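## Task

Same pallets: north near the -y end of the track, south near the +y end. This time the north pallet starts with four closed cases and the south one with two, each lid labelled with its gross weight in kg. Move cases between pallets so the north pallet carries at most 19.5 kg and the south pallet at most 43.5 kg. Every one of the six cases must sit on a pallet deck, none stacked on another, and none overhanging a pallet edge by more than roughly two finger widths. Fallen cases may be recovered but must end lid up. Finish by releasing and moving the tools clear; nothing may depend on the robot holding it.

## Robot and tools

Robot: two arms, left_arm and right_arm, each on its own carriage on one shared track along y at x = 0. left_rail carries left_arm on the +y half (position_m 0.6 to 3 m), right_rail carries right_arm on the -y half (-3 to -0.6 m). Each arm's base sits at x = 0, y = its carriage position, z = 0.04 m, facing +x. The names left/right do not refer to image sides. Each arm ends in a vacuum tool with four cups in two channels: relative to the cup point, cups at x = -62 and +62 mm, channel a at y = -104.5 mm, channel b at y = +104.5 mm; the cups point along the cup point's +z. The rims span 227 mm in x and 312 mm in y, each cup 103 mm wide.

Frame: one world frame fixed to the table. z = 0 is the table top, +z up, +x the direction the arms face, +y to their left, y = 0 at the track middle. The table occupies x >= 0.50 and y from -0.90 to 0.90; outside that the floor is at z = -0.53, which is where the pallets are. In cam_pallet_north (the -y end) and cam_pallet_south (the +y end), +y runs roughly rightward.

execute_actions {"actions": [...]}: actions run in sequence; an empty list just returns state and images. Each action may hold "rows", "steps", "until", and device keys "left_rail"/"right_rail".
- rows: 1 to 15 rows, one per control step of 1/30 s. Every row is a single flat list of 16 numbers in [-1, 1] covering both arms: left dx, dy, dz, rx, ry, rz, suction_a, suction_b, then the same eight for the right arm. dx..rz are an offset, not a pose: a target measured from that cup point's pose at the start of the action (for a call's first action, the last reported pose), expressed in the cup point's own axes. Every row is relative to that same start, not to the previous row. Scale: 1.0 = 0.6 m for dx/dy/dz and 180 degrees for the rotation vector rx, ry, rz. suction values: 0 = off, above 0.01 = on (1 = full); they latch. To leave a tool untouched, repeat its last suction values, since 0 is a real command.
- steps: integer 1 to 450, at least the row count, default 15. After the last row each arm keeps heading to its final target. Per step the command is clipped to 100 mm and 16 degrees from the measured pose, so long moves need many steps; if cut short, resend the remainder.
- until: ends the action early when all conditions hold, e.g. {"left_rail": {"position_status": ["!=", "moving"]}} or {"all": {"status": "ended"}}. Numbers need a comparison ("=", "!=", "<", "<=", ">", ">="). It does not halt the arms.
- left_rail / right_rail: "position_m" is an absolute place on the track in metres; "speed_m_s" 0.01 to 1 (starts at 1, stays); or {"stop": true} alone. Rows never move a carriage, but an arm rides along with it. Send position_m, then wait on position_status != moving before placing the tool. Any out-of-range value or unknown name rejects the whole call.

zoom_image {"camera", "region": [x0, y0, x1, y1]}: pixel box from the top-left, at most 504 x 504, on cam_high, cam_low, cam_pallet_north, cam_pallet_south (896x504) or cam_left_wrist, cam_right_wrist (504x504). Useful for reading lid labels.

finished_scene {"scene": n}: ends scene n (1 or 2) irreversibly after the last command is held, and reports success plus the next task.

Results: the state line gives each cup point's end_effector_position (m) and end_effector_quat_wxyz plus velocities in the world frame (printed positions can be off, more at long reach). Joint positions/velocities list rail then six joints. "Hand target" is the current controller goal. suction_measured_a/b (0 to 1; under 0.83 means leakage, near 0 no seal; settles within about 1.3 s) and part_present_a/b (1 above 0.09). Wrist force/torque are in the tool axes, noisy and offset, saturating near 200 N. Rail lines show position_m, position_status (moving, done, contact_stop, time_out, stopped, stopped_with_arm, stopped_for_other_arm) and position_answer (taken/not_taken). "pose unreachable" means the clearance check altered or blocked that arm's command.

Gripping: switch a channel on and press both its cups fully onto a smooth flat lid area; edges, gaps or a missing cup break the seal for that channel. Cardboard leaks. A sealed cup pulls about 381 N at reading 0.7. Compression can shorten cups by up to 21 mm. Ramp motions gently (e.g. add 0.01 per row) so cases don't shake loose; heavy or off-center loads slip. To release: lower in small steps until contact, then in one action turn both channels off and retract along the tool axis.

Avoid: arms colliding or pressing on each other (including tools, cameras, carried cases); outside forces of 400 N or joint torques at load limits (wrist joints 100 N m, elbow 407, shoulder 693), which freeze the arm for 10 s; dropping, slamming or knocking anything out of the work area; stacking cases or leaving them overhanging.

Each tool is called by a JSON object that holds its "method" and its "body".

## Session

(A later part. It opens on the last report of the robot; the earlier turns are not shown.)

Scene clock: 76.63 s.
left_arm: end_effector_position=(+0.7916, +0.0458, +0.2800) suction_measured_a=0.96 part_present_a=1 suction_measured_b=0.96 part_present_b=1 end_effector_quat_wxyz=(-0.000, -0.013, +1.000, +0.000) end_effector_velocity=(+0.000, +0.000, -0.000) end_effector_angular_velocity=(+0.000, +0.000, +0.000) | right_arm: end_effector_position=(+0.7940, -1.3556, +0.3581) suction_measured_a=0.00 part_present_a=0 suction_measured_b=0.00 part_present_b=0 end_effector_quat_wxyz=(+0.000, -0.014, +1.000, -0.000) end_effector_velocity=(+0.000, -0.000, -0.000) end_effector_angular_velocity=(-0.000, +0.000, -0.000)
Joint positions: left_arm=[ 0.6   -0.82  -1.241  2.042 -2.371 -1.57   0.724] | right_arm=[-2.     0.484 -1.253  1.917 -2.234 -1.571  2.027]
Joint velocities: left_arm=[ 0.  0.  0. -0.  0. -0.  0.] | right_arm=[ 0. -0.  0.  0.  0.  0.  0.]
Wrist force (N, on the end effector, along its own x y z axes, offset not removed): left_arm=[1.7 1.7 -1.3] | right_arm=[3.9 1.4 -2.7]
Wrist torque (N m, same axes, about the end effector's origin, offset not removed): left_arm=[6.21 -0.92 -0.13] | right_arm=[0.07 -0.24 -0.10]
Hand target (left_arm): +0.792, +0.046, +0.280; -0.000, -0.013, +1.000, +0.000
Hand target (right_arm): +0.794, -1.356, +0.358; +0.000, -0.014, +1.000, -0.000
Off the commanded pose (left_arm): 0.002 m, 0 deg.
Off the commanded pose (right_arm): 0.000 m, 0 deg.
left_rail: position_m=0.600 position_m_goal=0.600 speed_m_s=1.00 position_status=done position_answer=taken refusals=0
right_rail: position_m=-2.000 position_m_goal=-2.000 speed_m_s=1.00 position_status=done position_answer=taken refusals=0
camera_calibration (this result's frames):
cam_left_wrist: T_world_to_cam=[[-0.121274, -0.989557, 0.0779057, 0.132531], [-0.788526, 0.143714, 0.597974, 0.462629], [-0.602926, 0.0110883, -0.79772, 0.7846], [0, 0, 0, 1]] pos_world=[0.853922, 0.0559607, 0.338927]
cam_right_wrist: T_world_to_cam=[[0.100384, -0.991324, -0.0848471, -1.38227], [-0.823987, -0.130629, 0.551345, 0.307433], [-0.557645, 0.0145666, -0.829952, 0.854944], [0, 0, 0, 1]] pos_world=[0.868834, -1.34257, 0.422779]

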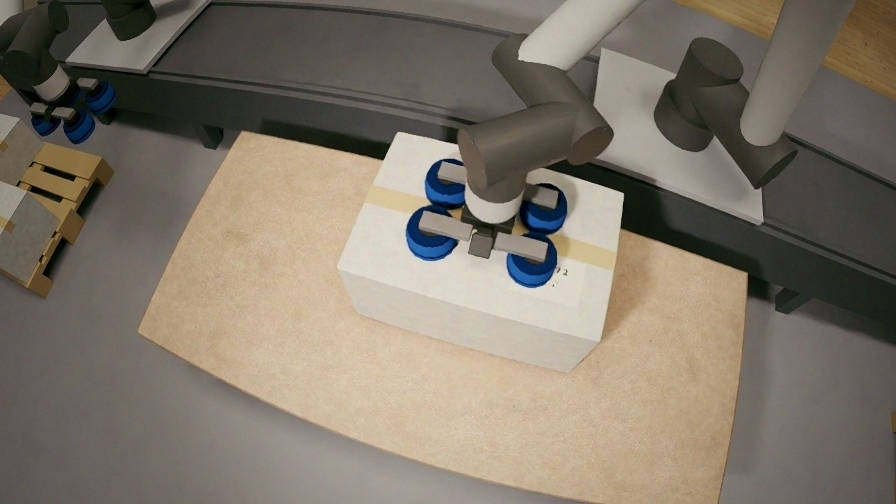

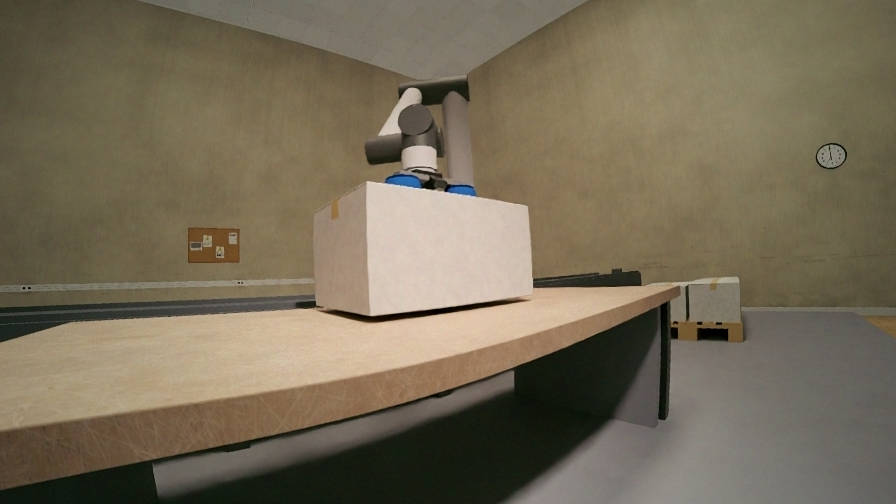

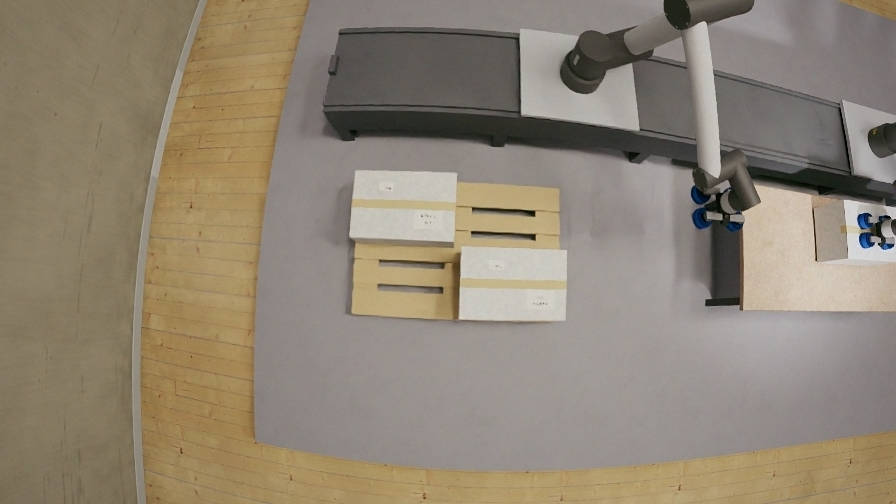

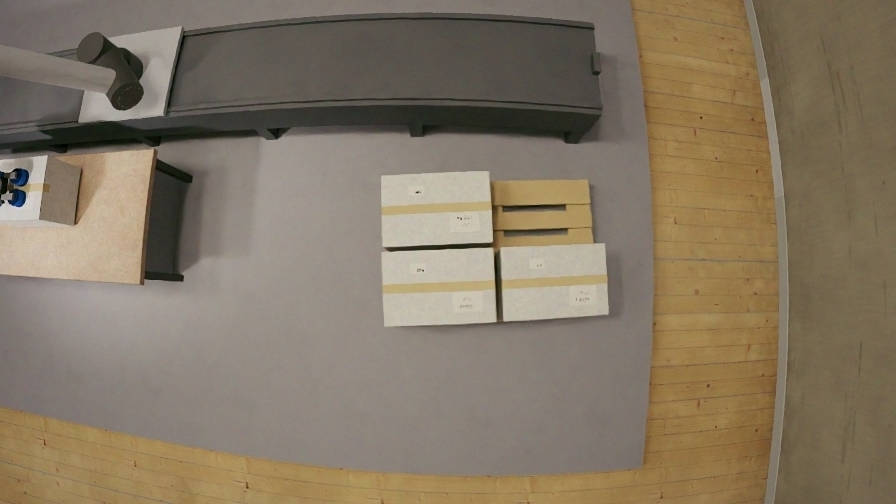

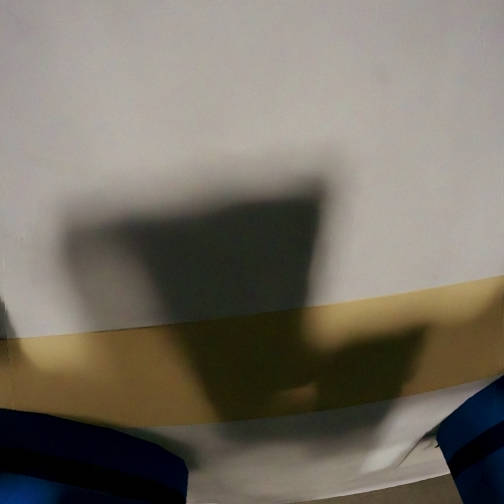

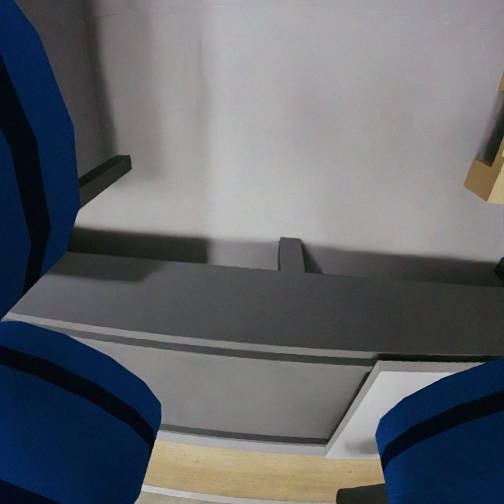

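{"method": "execute_actions", "body": {"actions": [{"rows":[[0,0,-0.01,0,0,0,1,1,0,0,0,0,0,0,0,0],[0,0,-0.02,0,0,0,1,1,0,0,0,0,0,0,0,0],[0,0.005,-0.03,0,0,0,1,1,0,0,0,0,0,0,0,0],[0,0.015,-0.04,0,0,0,1,1,0,0,0,0,0,0,0,0],[-0.001,0.03,-0.05,0,0,0,1,1,0,0,0,0,0,0,0,0],[-0.001,0.05,-0.06,0,0,0,1,1,0,0,0,0,0,0,0,0],[-0.002,0.075,-0.065,0,0,0,1,1,0,0,0,0,0,0,0,0],[-0.003,0.105,-0.065,0,0,0,1,1,0,0,0,0,0,0,0,0],[-0.004,0.14,-0.065,0,0,0,1,1,0,0,0,0,0,0,0,0],[-0.005,0.18,-0.065,0,0,0,1,1,0,0,0,0,0,0,0,0],[-0.006,0.23,-0.065,0,0,0,1,1,0,0,0,0,0,0,0,0],[-0.008,0.3,-0.065,0,0,0,1,1,0,0,0,0,0,0,0,0],[-0.026,1.0,-0.065,0,0,-0.0117,1,1,0,0,0,0,0,0,0,0]],"steps":13},{"left_rail":{"position_m":3.0},"steps":30}]}}

{"method": "execute_actions", "body": {"actions": []}}

Scene clock: 79.93 s.
left_arm: end_effector_position=(+0.7853, +1.3122, +0.3177) suction_measured_a=0.96 part_present_a=1 suction_measured_b=0.96 part_present_b=1 end_effector_quat_wxyz=(+0.001, -0.034, +0.999, +0.002) end_effector_velocity=(+0.019, +1.350, +0.016) end_effector_angular_velocity=(+0.000, +0.001, -0.003) | right_arm: end_effector_position=(+0.7940, -1.3556, +0.3581) suction_measured_a=0.00 part_present_a=0 suction_measured_b=0.00 part_present_b=0 end_effector_quat_wxyz=(+0.000, -0.014, +1.000, -0.000) end_effector_velocity=(+0.000, -0.000, -0.000) end_effector_angular_velocity=(-0.000, +0.000, +0.000)
Joint positions: left_arm=[ 1.307 -0.253 -1.459  2.267 -2.379 -1.567  1.249] | right_arm=[-2.     0.484 -1.253  1.917 -2.234 -1.571  2.027]
Joint velocities: left_arm=[ 1.003  0.45   0.006 -0.038  0.032 -0.     0.453] | right_arm=[ 0. -0.  0. -0.  0.  0. -0.]
Wrist force (N, on the end effector, along its own x y z axes, offset not removed): left_arm=[0.7 44.1 1.3] | right_arm=[2.7 -0.4 -1.3]
Wrist torque (N m, same axes, about the end effector's origin, offset not removed): left_arm=[1.29 -0.85 -0.10] | right_arm=[-0.05 0.01 -0.16]
Hand target (left_arm): +0.789, +1.411, +0.320; +0.000, -0.033, +0.999, +0.001
Hand target (right_arm): +0.794, -1.356, +0.358; +0.000, -0.014, +1.000, -0.000
Off the commanded pose (left_arm): 0.041 m, 0 deg.
Off the commanded pose (right_arm): 0.000 m, 0 deg.
left_rail: position_m=1.307 position_m_goal=3.000 speed_m_s=1.00 position_status=moving position_answer=taken refusals=0
right_rail: position_m=-2.000 position_m_goal=-2.000 speed_m_s=1.00 position_status=done position_answer=taken refusals=0
camera_calibration (this result's frames):
cam_left_wrist: T_world_to_cam=[[-0.080284, -0.993968, 0.0747133, 1.35656], [-0.794667, 0.109073, 0.597166, 0.303739], [-0.601713, -0.0114294, -0.798631, 0.825687], [0, 0, 0, 1]] pos_world=[0.847108, 1.32469, 0.376683]
cam_right_wrist: T_world_to_cam=[[0.100384, -0.991324, -0.0848471, -1.38227], [-0.823987, -0.130629, 0.551345, 0.307433], [-0.557645, 0.0145665, -0.829952, 0.854944], [0, 0, 0, 1]] pos_world=[0.868834, -1.34257, 0.422779]

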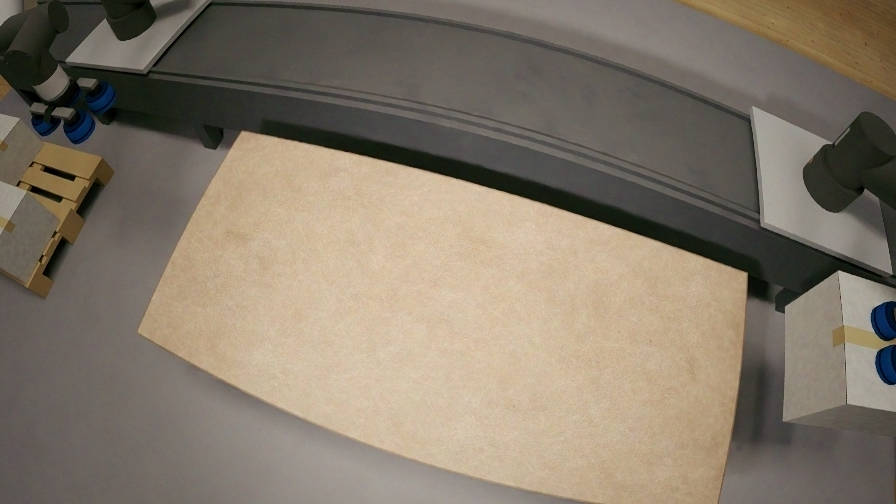

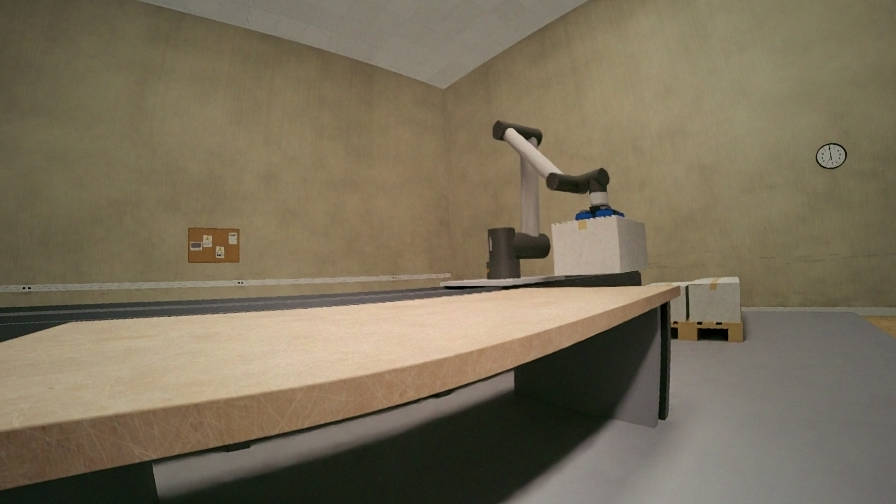

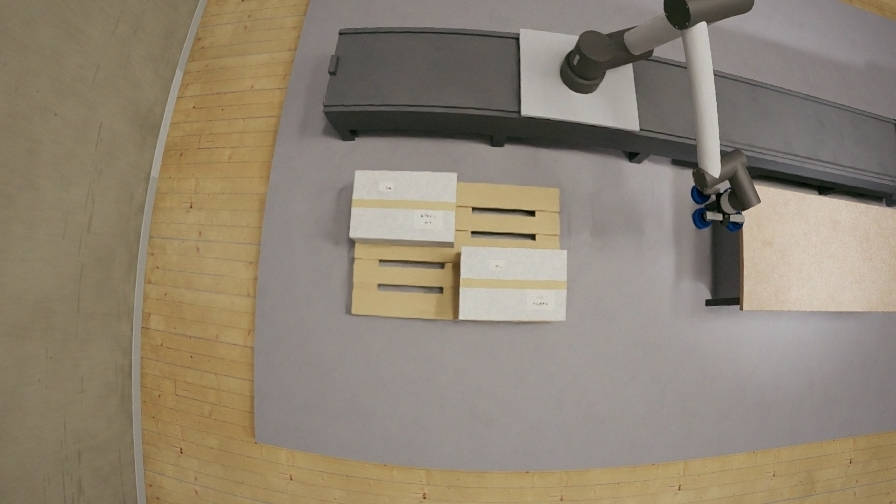

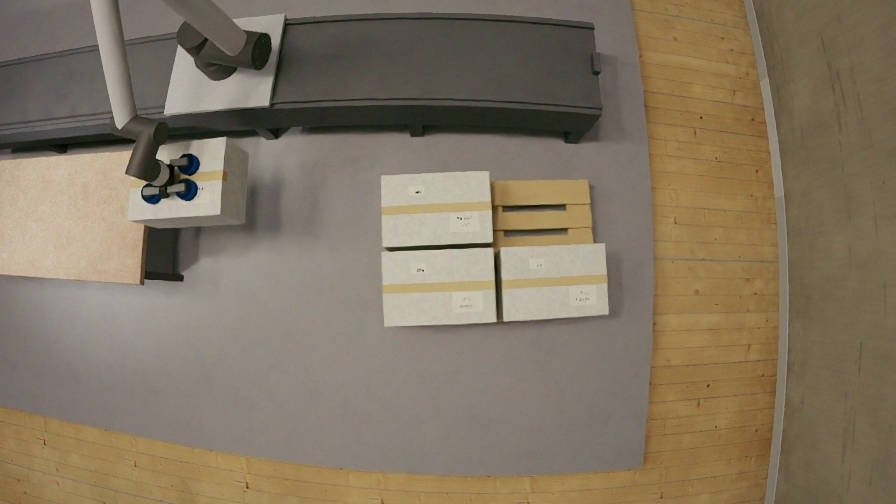

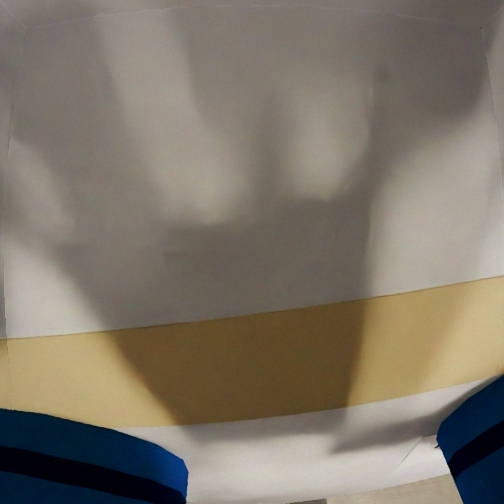

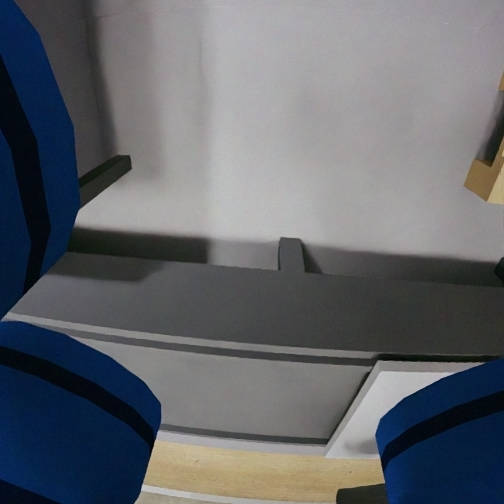

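Scene clock: 79.93 s.
left_arm: end_effector_position=(+0.7853, +1.3122, +0.3177) suction_measured_a=0.96 part_present_a=1 suction_measured_b=0.96 part_present_b=1 end_effector_quat_wxyz=(+0.001, -0.034, +0.999, +0.002) end_effector_velocity=(+0.019, +1.350, +0.016) end_effector_angular_velocity=(+0.000, +0.001, -0.003) | right_arm: end_effector_position=(+0.7940, -1.3556, +0.3581) suction_measured_a=0.00 part_present_a=0 suction_measured_b=0.00 part_present_b=0 end_effector_quat_wxyz=(+0.000, -0.014, +1.000, -0.000) end_effector_velocity=(+0.000, -0.000, -0.000) end_effector_angular_velocity=(-0.000, +0.000, +0.000)
Joint positions: left_arm=[ 1.307 -0.253 -1.459  2.267 -2.379 -1.567  1.249] | right_arm=[-2.     0.484 -1.253  1.917 -2.234 -1.571  2.027]
Joint velocities: left_arm=[ 1.003  0.45   0.006 -0.038  0.032 -0.     0.453] | right_arm=[ 0. -0.  0. -0.  0.  0. -0.]
Wrist force (N, on the end effector, along its own x y z axes, offset not removed): left_arm=[0.7 44.1 1.3] | right_arm=[2.7 -0.4 -1.3]
Wrist torque (N m, same axes, about the end effector's origin, offset not removed): left_arm=[1.29 -0.85 -0.10] | right_arm=[-0.05 0.01 -0.16]
Hand target (left_arm): +0.789, +1.411, +0.320; +0.000, -0.033, +0.999, +0.001
Hand target (right_arm): +0.794, -1.356, +0.358; +0.000, -0.014, +1.000, -0.000
Off the commanded pose (left_arm): 0.041 m, 0 deg.
Off the commanded pose (right_arm): 0.000 m, 0 deg.
left_rail: position_m=1.307 position_m_goal=3.000 speed_m_s=1.00 position_status=moving position_answer=taken refusals=0
right_rail: position_m=-2.000 position_m_goal=-2.000 speed_m_s=1.00 position_status=done position_answer=taken refusals=0
camera_calibration (this result's frames):
cam_left_wrist: T_world_to_cam=[[-0.080284, -0.993968, 0.0747133, 1.35656], [-0.794667, 0.109073, 0.597166, 0.303739], [-0.601713, -0.0114294, -0.798631, 0.825687], [0, 0, 0, 1]] pos_world=[0.847108, 1.32469, 0.376683]
cam_right_wrist: T_world_to_cam=[[0.100384, -0.991324, -0.0848471, -1.38227], [-0.823987, -0.130629, 0.551345, 0.307433], [-0.557645, 0.0145665, -0.829952, 0.854944], [0, 0, 0, 1]] pos_world=[0.868834, -1.34257, 0.422779]

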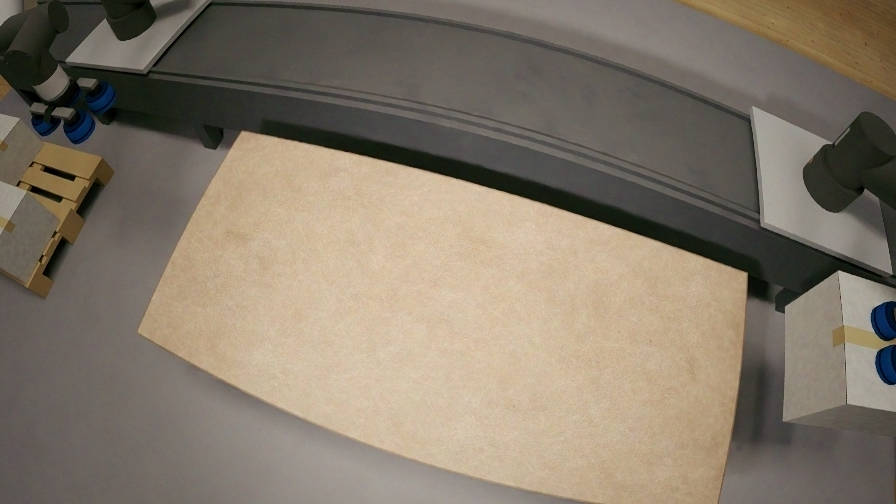

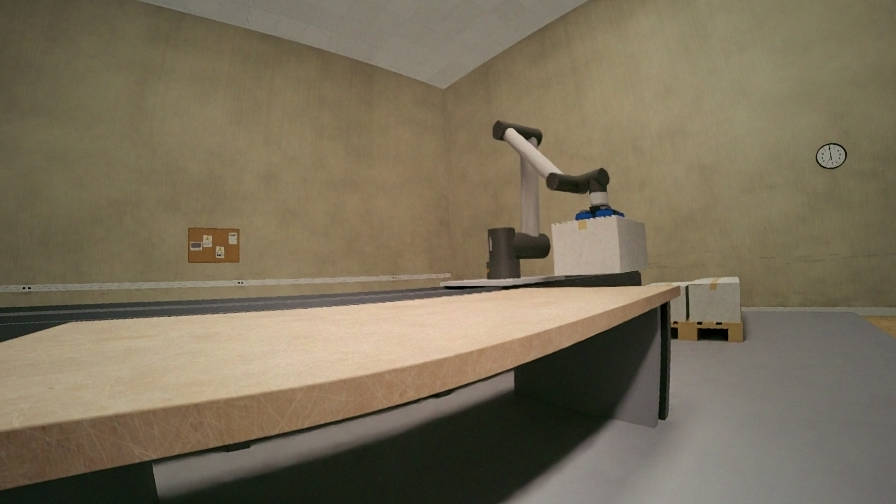

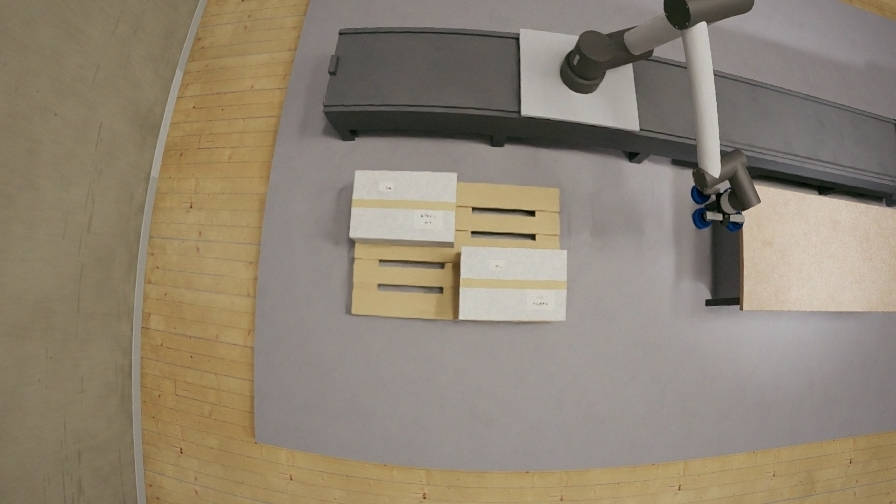

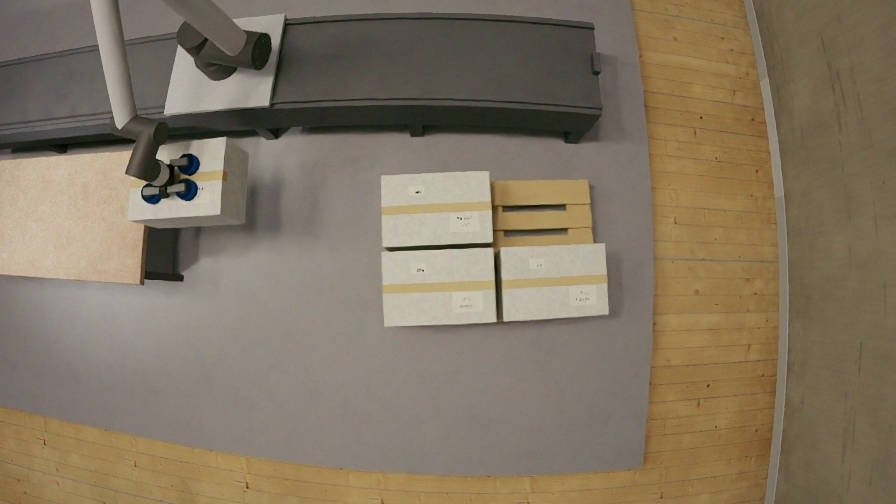

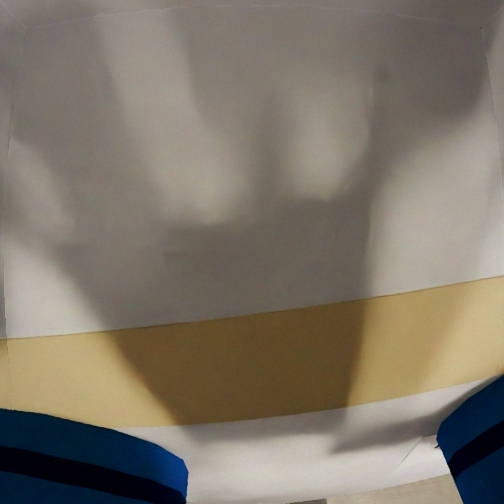

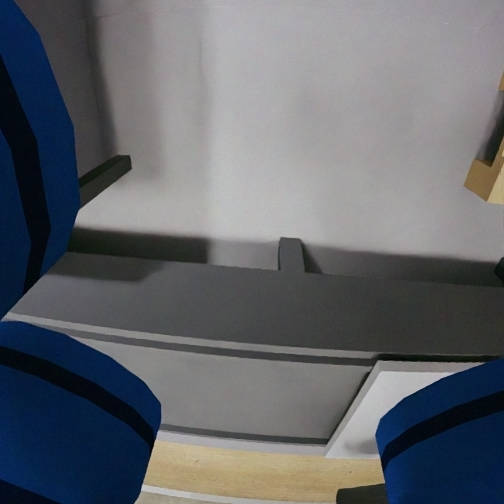

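{"method": "execute_actions", "body": {"actions": [{"rows":[[-0.015,0.075,0.003,0.0013,0.0006,0.0019,1,1,0,0,0,0,0,0,0,0],[-0.016,0.09,0.012,0.0013,0.0006,0.0019,1,1,0,0,0,0,0,0,0,0],[-0.017,0.11,0.025,0.0013,0.0006,0.0019,1,1,0,0,0,0,0,0,0,0],[-0.018,0.135,0.042,0.0013,0.0006,0.0019,1,1,0,0,0,0,0,0,0,0],[-0.02,0.165,0.062,0.0013,0.0006,0.0019,1,1,0,0,0,0,0,0,0,0],[-0.022,0.2,0.088,0.0013,0.0006,0.0019,1,1,0,0,0,0,0,0,0,0],[-0.024,0.24,0.118,0.0013,0.0006,0.0019,1,1,0,0,0,0,0,0,0,0],[-0.0267,0.3006,0.163,0.0013,0.0006,0.0019,1,1,0,0,0,0,0,0,0,0]],"steps":12}]}}

Scene clock: 81.77 s.
left_arm: end_effector_position=(+0.7829, +3.1278, +0.2546) suction_measured_a=0.96 part_present_a=1 suction_measured_b=0.96 part_present_b=1 end_effector_quat_wxyz=(-0.003, -0.033, +0.999, +0.002) end_effector_velocity=(-0.018, +0.588, -0.254) end_effector_angular_velocity=(+0.009, +0.009, +0.010) | right_arm: end_effector_position=(+0.7940, -1.3556, +0.3581) suction_measured_a=0.00 part_present_a=0 suction_measured_b=0.00 part_present_b=0 end_effector_quat_wxyz=(+0.000, -0.014, +1.000, -0.000) end_effector_velocity=(-0.000, +0.000, +0.000) end_effector_angular_velocity=(-0.000, -0.000, +0.000)
Joint positions: left_arm=[ 2.988 -0.08  -1.375  2.291 -2.481 -1.568  1.426] | right_arm=[-2.     0.484 -1.253  1.917 -2.234 -1.571  2.027]
Joint velocities: left_arm=[ 0.225  0.465  0.356  0.079 -0.426  0.011  0.455] | right_arm=[ 0.  0. -0. -0. -0. -0.  0.]
Wrist force (N, on the end effector, along its own x y z axes, offset not removed): left_arm=[-2.7 31.0 7.2] | right_arm=[3.8 -0.1 -0.4]
Wrist torque (N m, same axes, about the end effector's origin, offset not removed): left_arm=[3.03 -0.73 -0.04] | right_arm=[-0.15 -0.17 -0.14]
Hand target (left_arm): +0.783, +3.182, +0.224; -0.002, -0.032, +0.999, +0.001
Hand target (right_arm): +0.794, -1.356, +0.358; +0.000, -0.014, +1.000, -0.000
Off the commanded pose (left_arm): 0.058 m, 0 deg.
Off the commanded pose (right_arm): 0.000 m, 0 deg.
left_rail: position_m=2.988 position_m_goal=3.000 speed_m_s=1.00 position_status=moving position_answer=taken refusals=0
right_rail: position_m=-2.000 position_m_goal=-2.000 speed_m_s=1.00 position_status=done position_answer=taken refusals=0
camera_calibration (this result's frames):
cam_left_wrist: T_world_to_cam=[[-0.0822906, -0.993683, 0.076304, 3.16605], [-0.790199, 0.111711, 0.602583, 0.128293], [-0.6073, -0.0107084, -0.7944, 0.795649], [0, 0, 0, 1]] pos_world=[0.845111, 3.14024, 0.313174]
cam_right_wrist: T_world_to_cam=[[0.100384, -0.991324, -0.0848469, -1.38227], [-0.823987, -0.130629, 0.551345, 0.307433], [-0.557645, 0.0145663, -0.829952, 0.854943], [0, 0, 0, 1]] pos_world=[0.868834, -1.34257, 0.422779]

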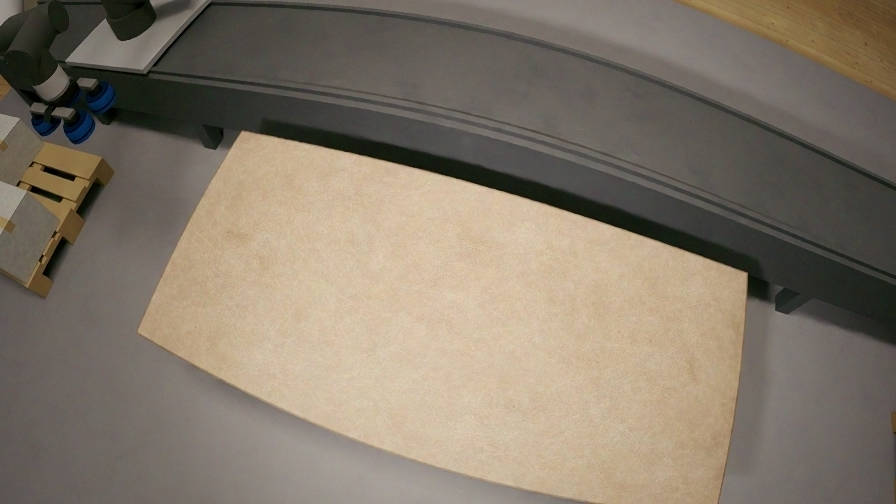

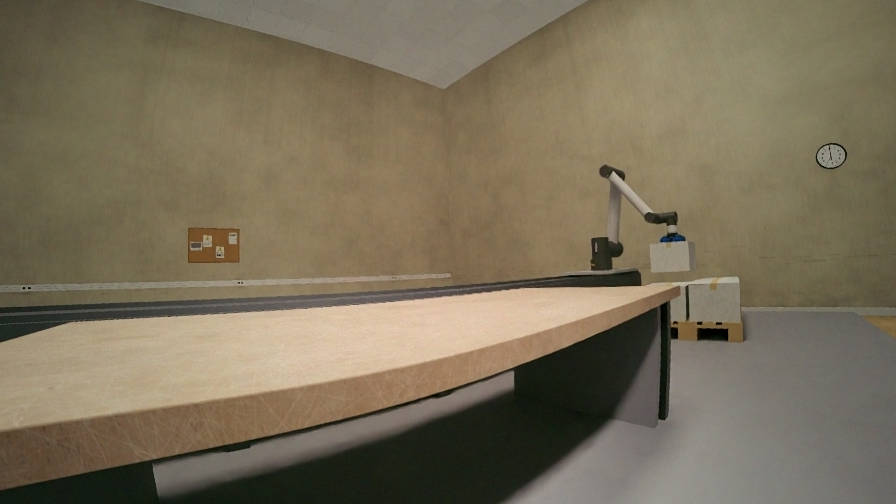

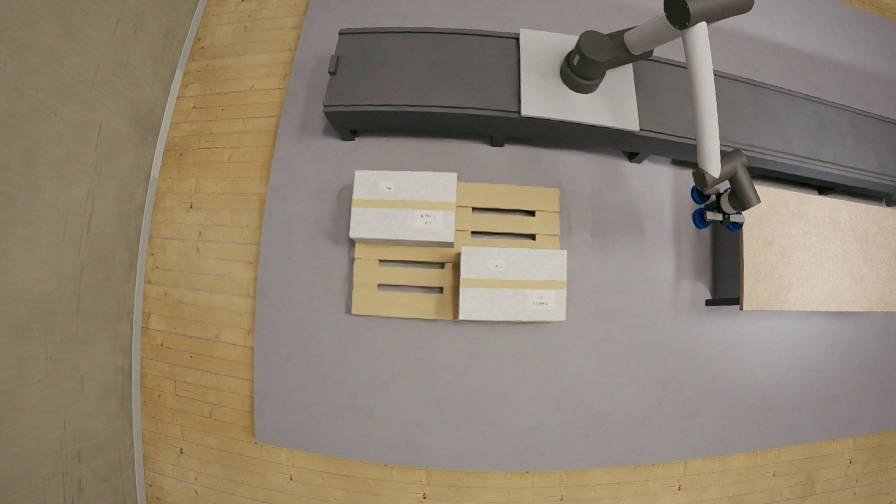

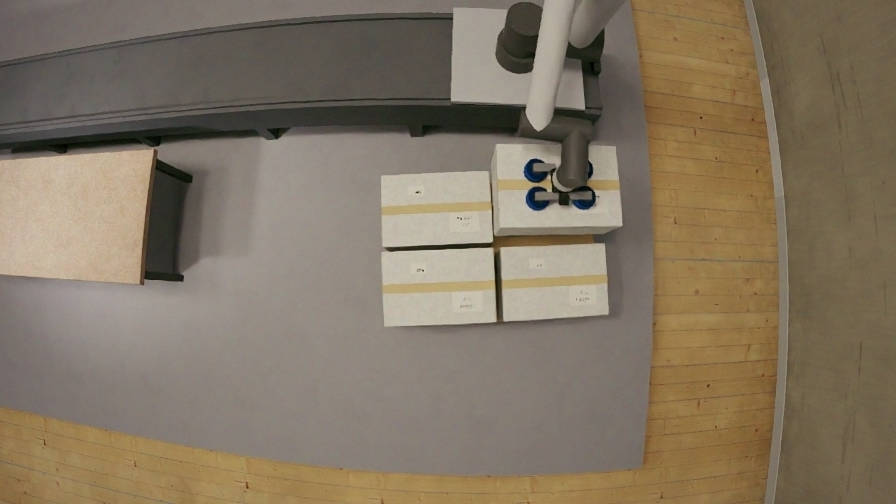

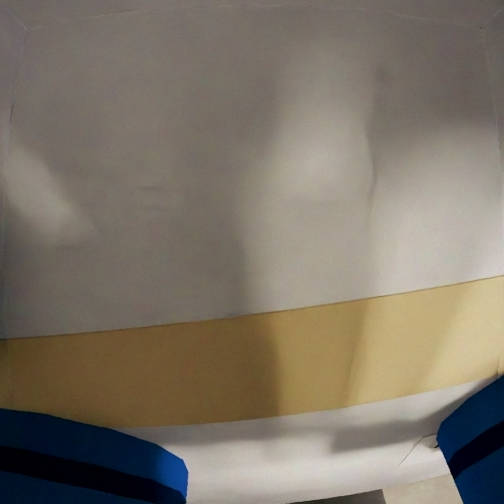

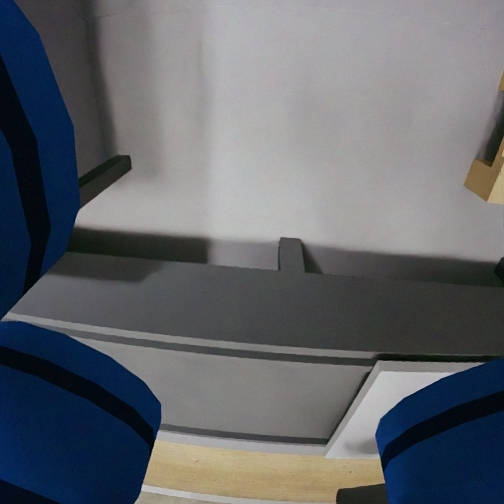

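{"method": "execute_actions", "body": {"actions": []}}

{"method": "zoom_image", "body": {"camera": "cam_pallet_south", "region": [370, 130, 650, 340]}}

Scene clock: 83.37 s.
left_arm: end_effector_position=(+0.7831, +3.1839, +0.2237) suction_measured_a=0.96 part_present_a=1 suction_measured_b=0.96 part_present_b=1 end_effector_quat_wxyz=(-0.002, -0.032, +0.999, +0.001) end_effector_velocity=(-0.000, +0.000, -0.000) end_effector_angular_velocity=(+0.000, +0.000, +0.000) | right_arm: end_effector_position=(+0.7940, -1.3556, +0.3581) suction_measured_a=0.00 part_present_a=0 suction_measured_b=0.00 part_present_b=0 end_effector_quat_wxyz=(+0.000, -0.014, +1.000, -0.000) end_effector_velocity=(-0.000, +0.000, +0.000) end_effector_angular_velocity=(+0.000, -0.000, -0.000)
Joint positions: left_arm=[ 3.    -0.023 -1.328  2.296 -2.535 -1.569  1.484] | right_arm=[-2.     0.484 -1.253  1.917 -2.234 -1.571  2.027]
Joint velocities: left_arm=[ 0.  0.  0.  0.  0.  0. -0.] | right_arm=[ 0.  0. -0.  0. -0. -0.  0.]
Wrist force (N, on the end effector, along its own x y z axes, offset not removed): left_arm=[3.6 2.0 -4.7] | right_arm=[5.6 0.8 -0.4]
Wrist torque (N m, same axes, about the end effector's origin, offset not removed): left_arm=[6.13 -0.93 -0.11] | right_arm=[0.08 -0.37 -0.14]
Hand target (left_arm): +0.783, +3.184, +0.224; -0.002, -0.032, +0.999, +0.001
Hand target (right_arm): +0.794, -1.356, +0.358; +0.000, -0.014, +1.000, -0.000
Off the commanded pose (left_arm): 0.007 m, 0 deg.
Off the commanded pose (right_arm): 0.000 m, 0 deg.
left_rail: position_m=3.000 position_m_goal=3.000 speed_m_s=1.00 position_status=done position_answer=taken refusals=0
right_rail: position_m=-2.000 position_m_goal=-2.000 speed_m_s=1.00 position_status=done position_answer=taken refusals=0
camera_calibration (this result's frames):
cam_left_wrist: T_world_to_cam=[[-0.0833905, -0.993533, 0.0770542, 3.22444], [-0.791359, 0.113018, 0.600814, 0.137979], [-0.605637, -0.0108754, -0.795666, 0.771319], [0, 0, 0, 1]] pos_world=[0.845217, 3.19638, 0.282357]
cam_right_wrist: T_world_to_cam=[[0.100384, -0.991324, -0.0848471, -1.38227], [-0.823987, -0.130629, 0.551345, 0.307433], [-0.557645, 0.0145666, -0.829952, 0.854944], [0, 0, 0, 1]] pos_world=[0.868834, -1.34257, 0.422779]

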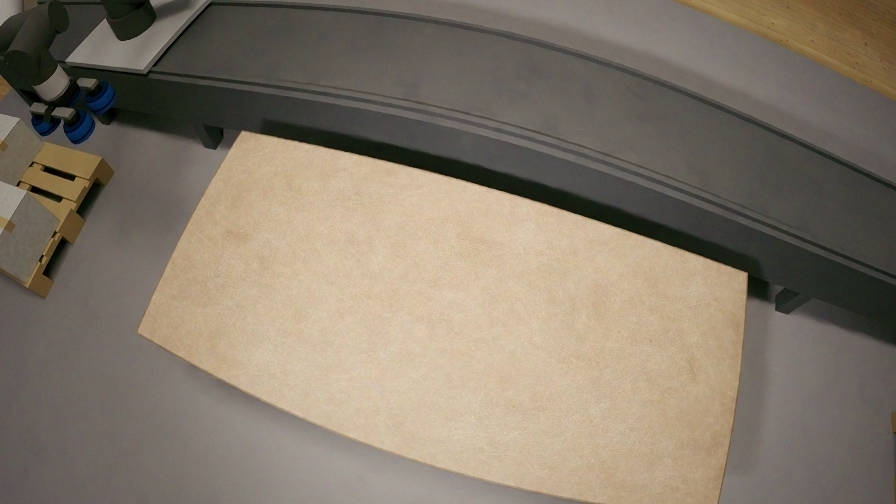

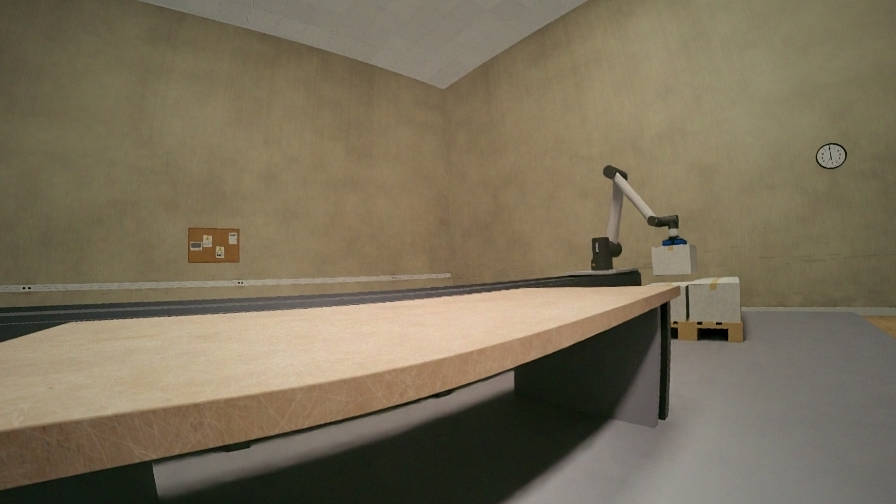

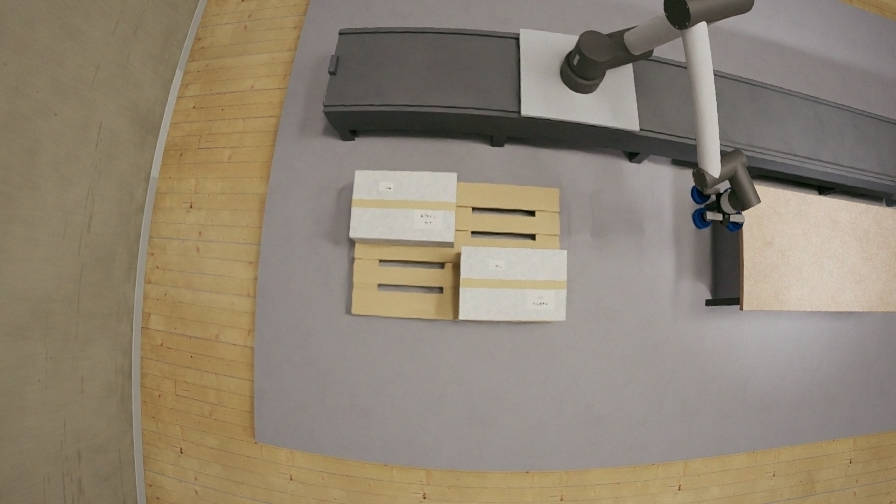

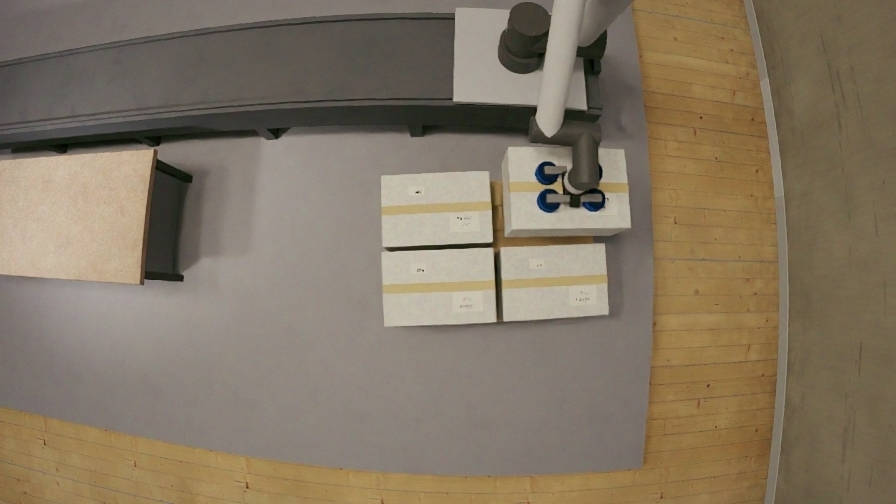

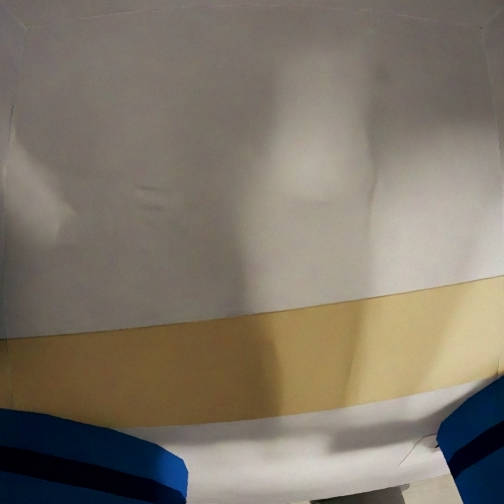

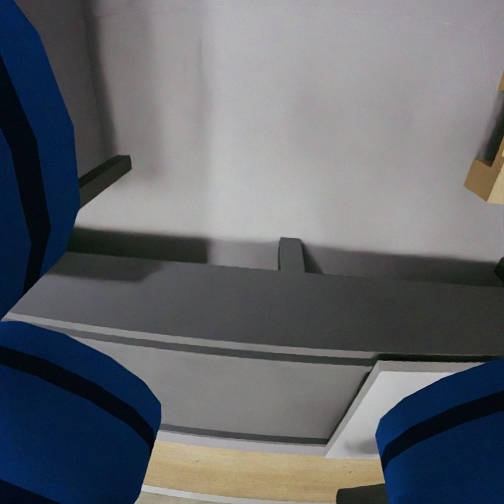

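Region (370, 130, 650, 340) of cam_pallet_south's 896x504 image, scaled by 1.800, with more detail than that image has; it fills the top 378 rows of this view, and the rest is white.

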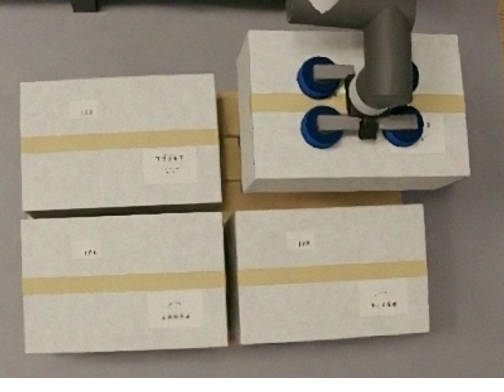

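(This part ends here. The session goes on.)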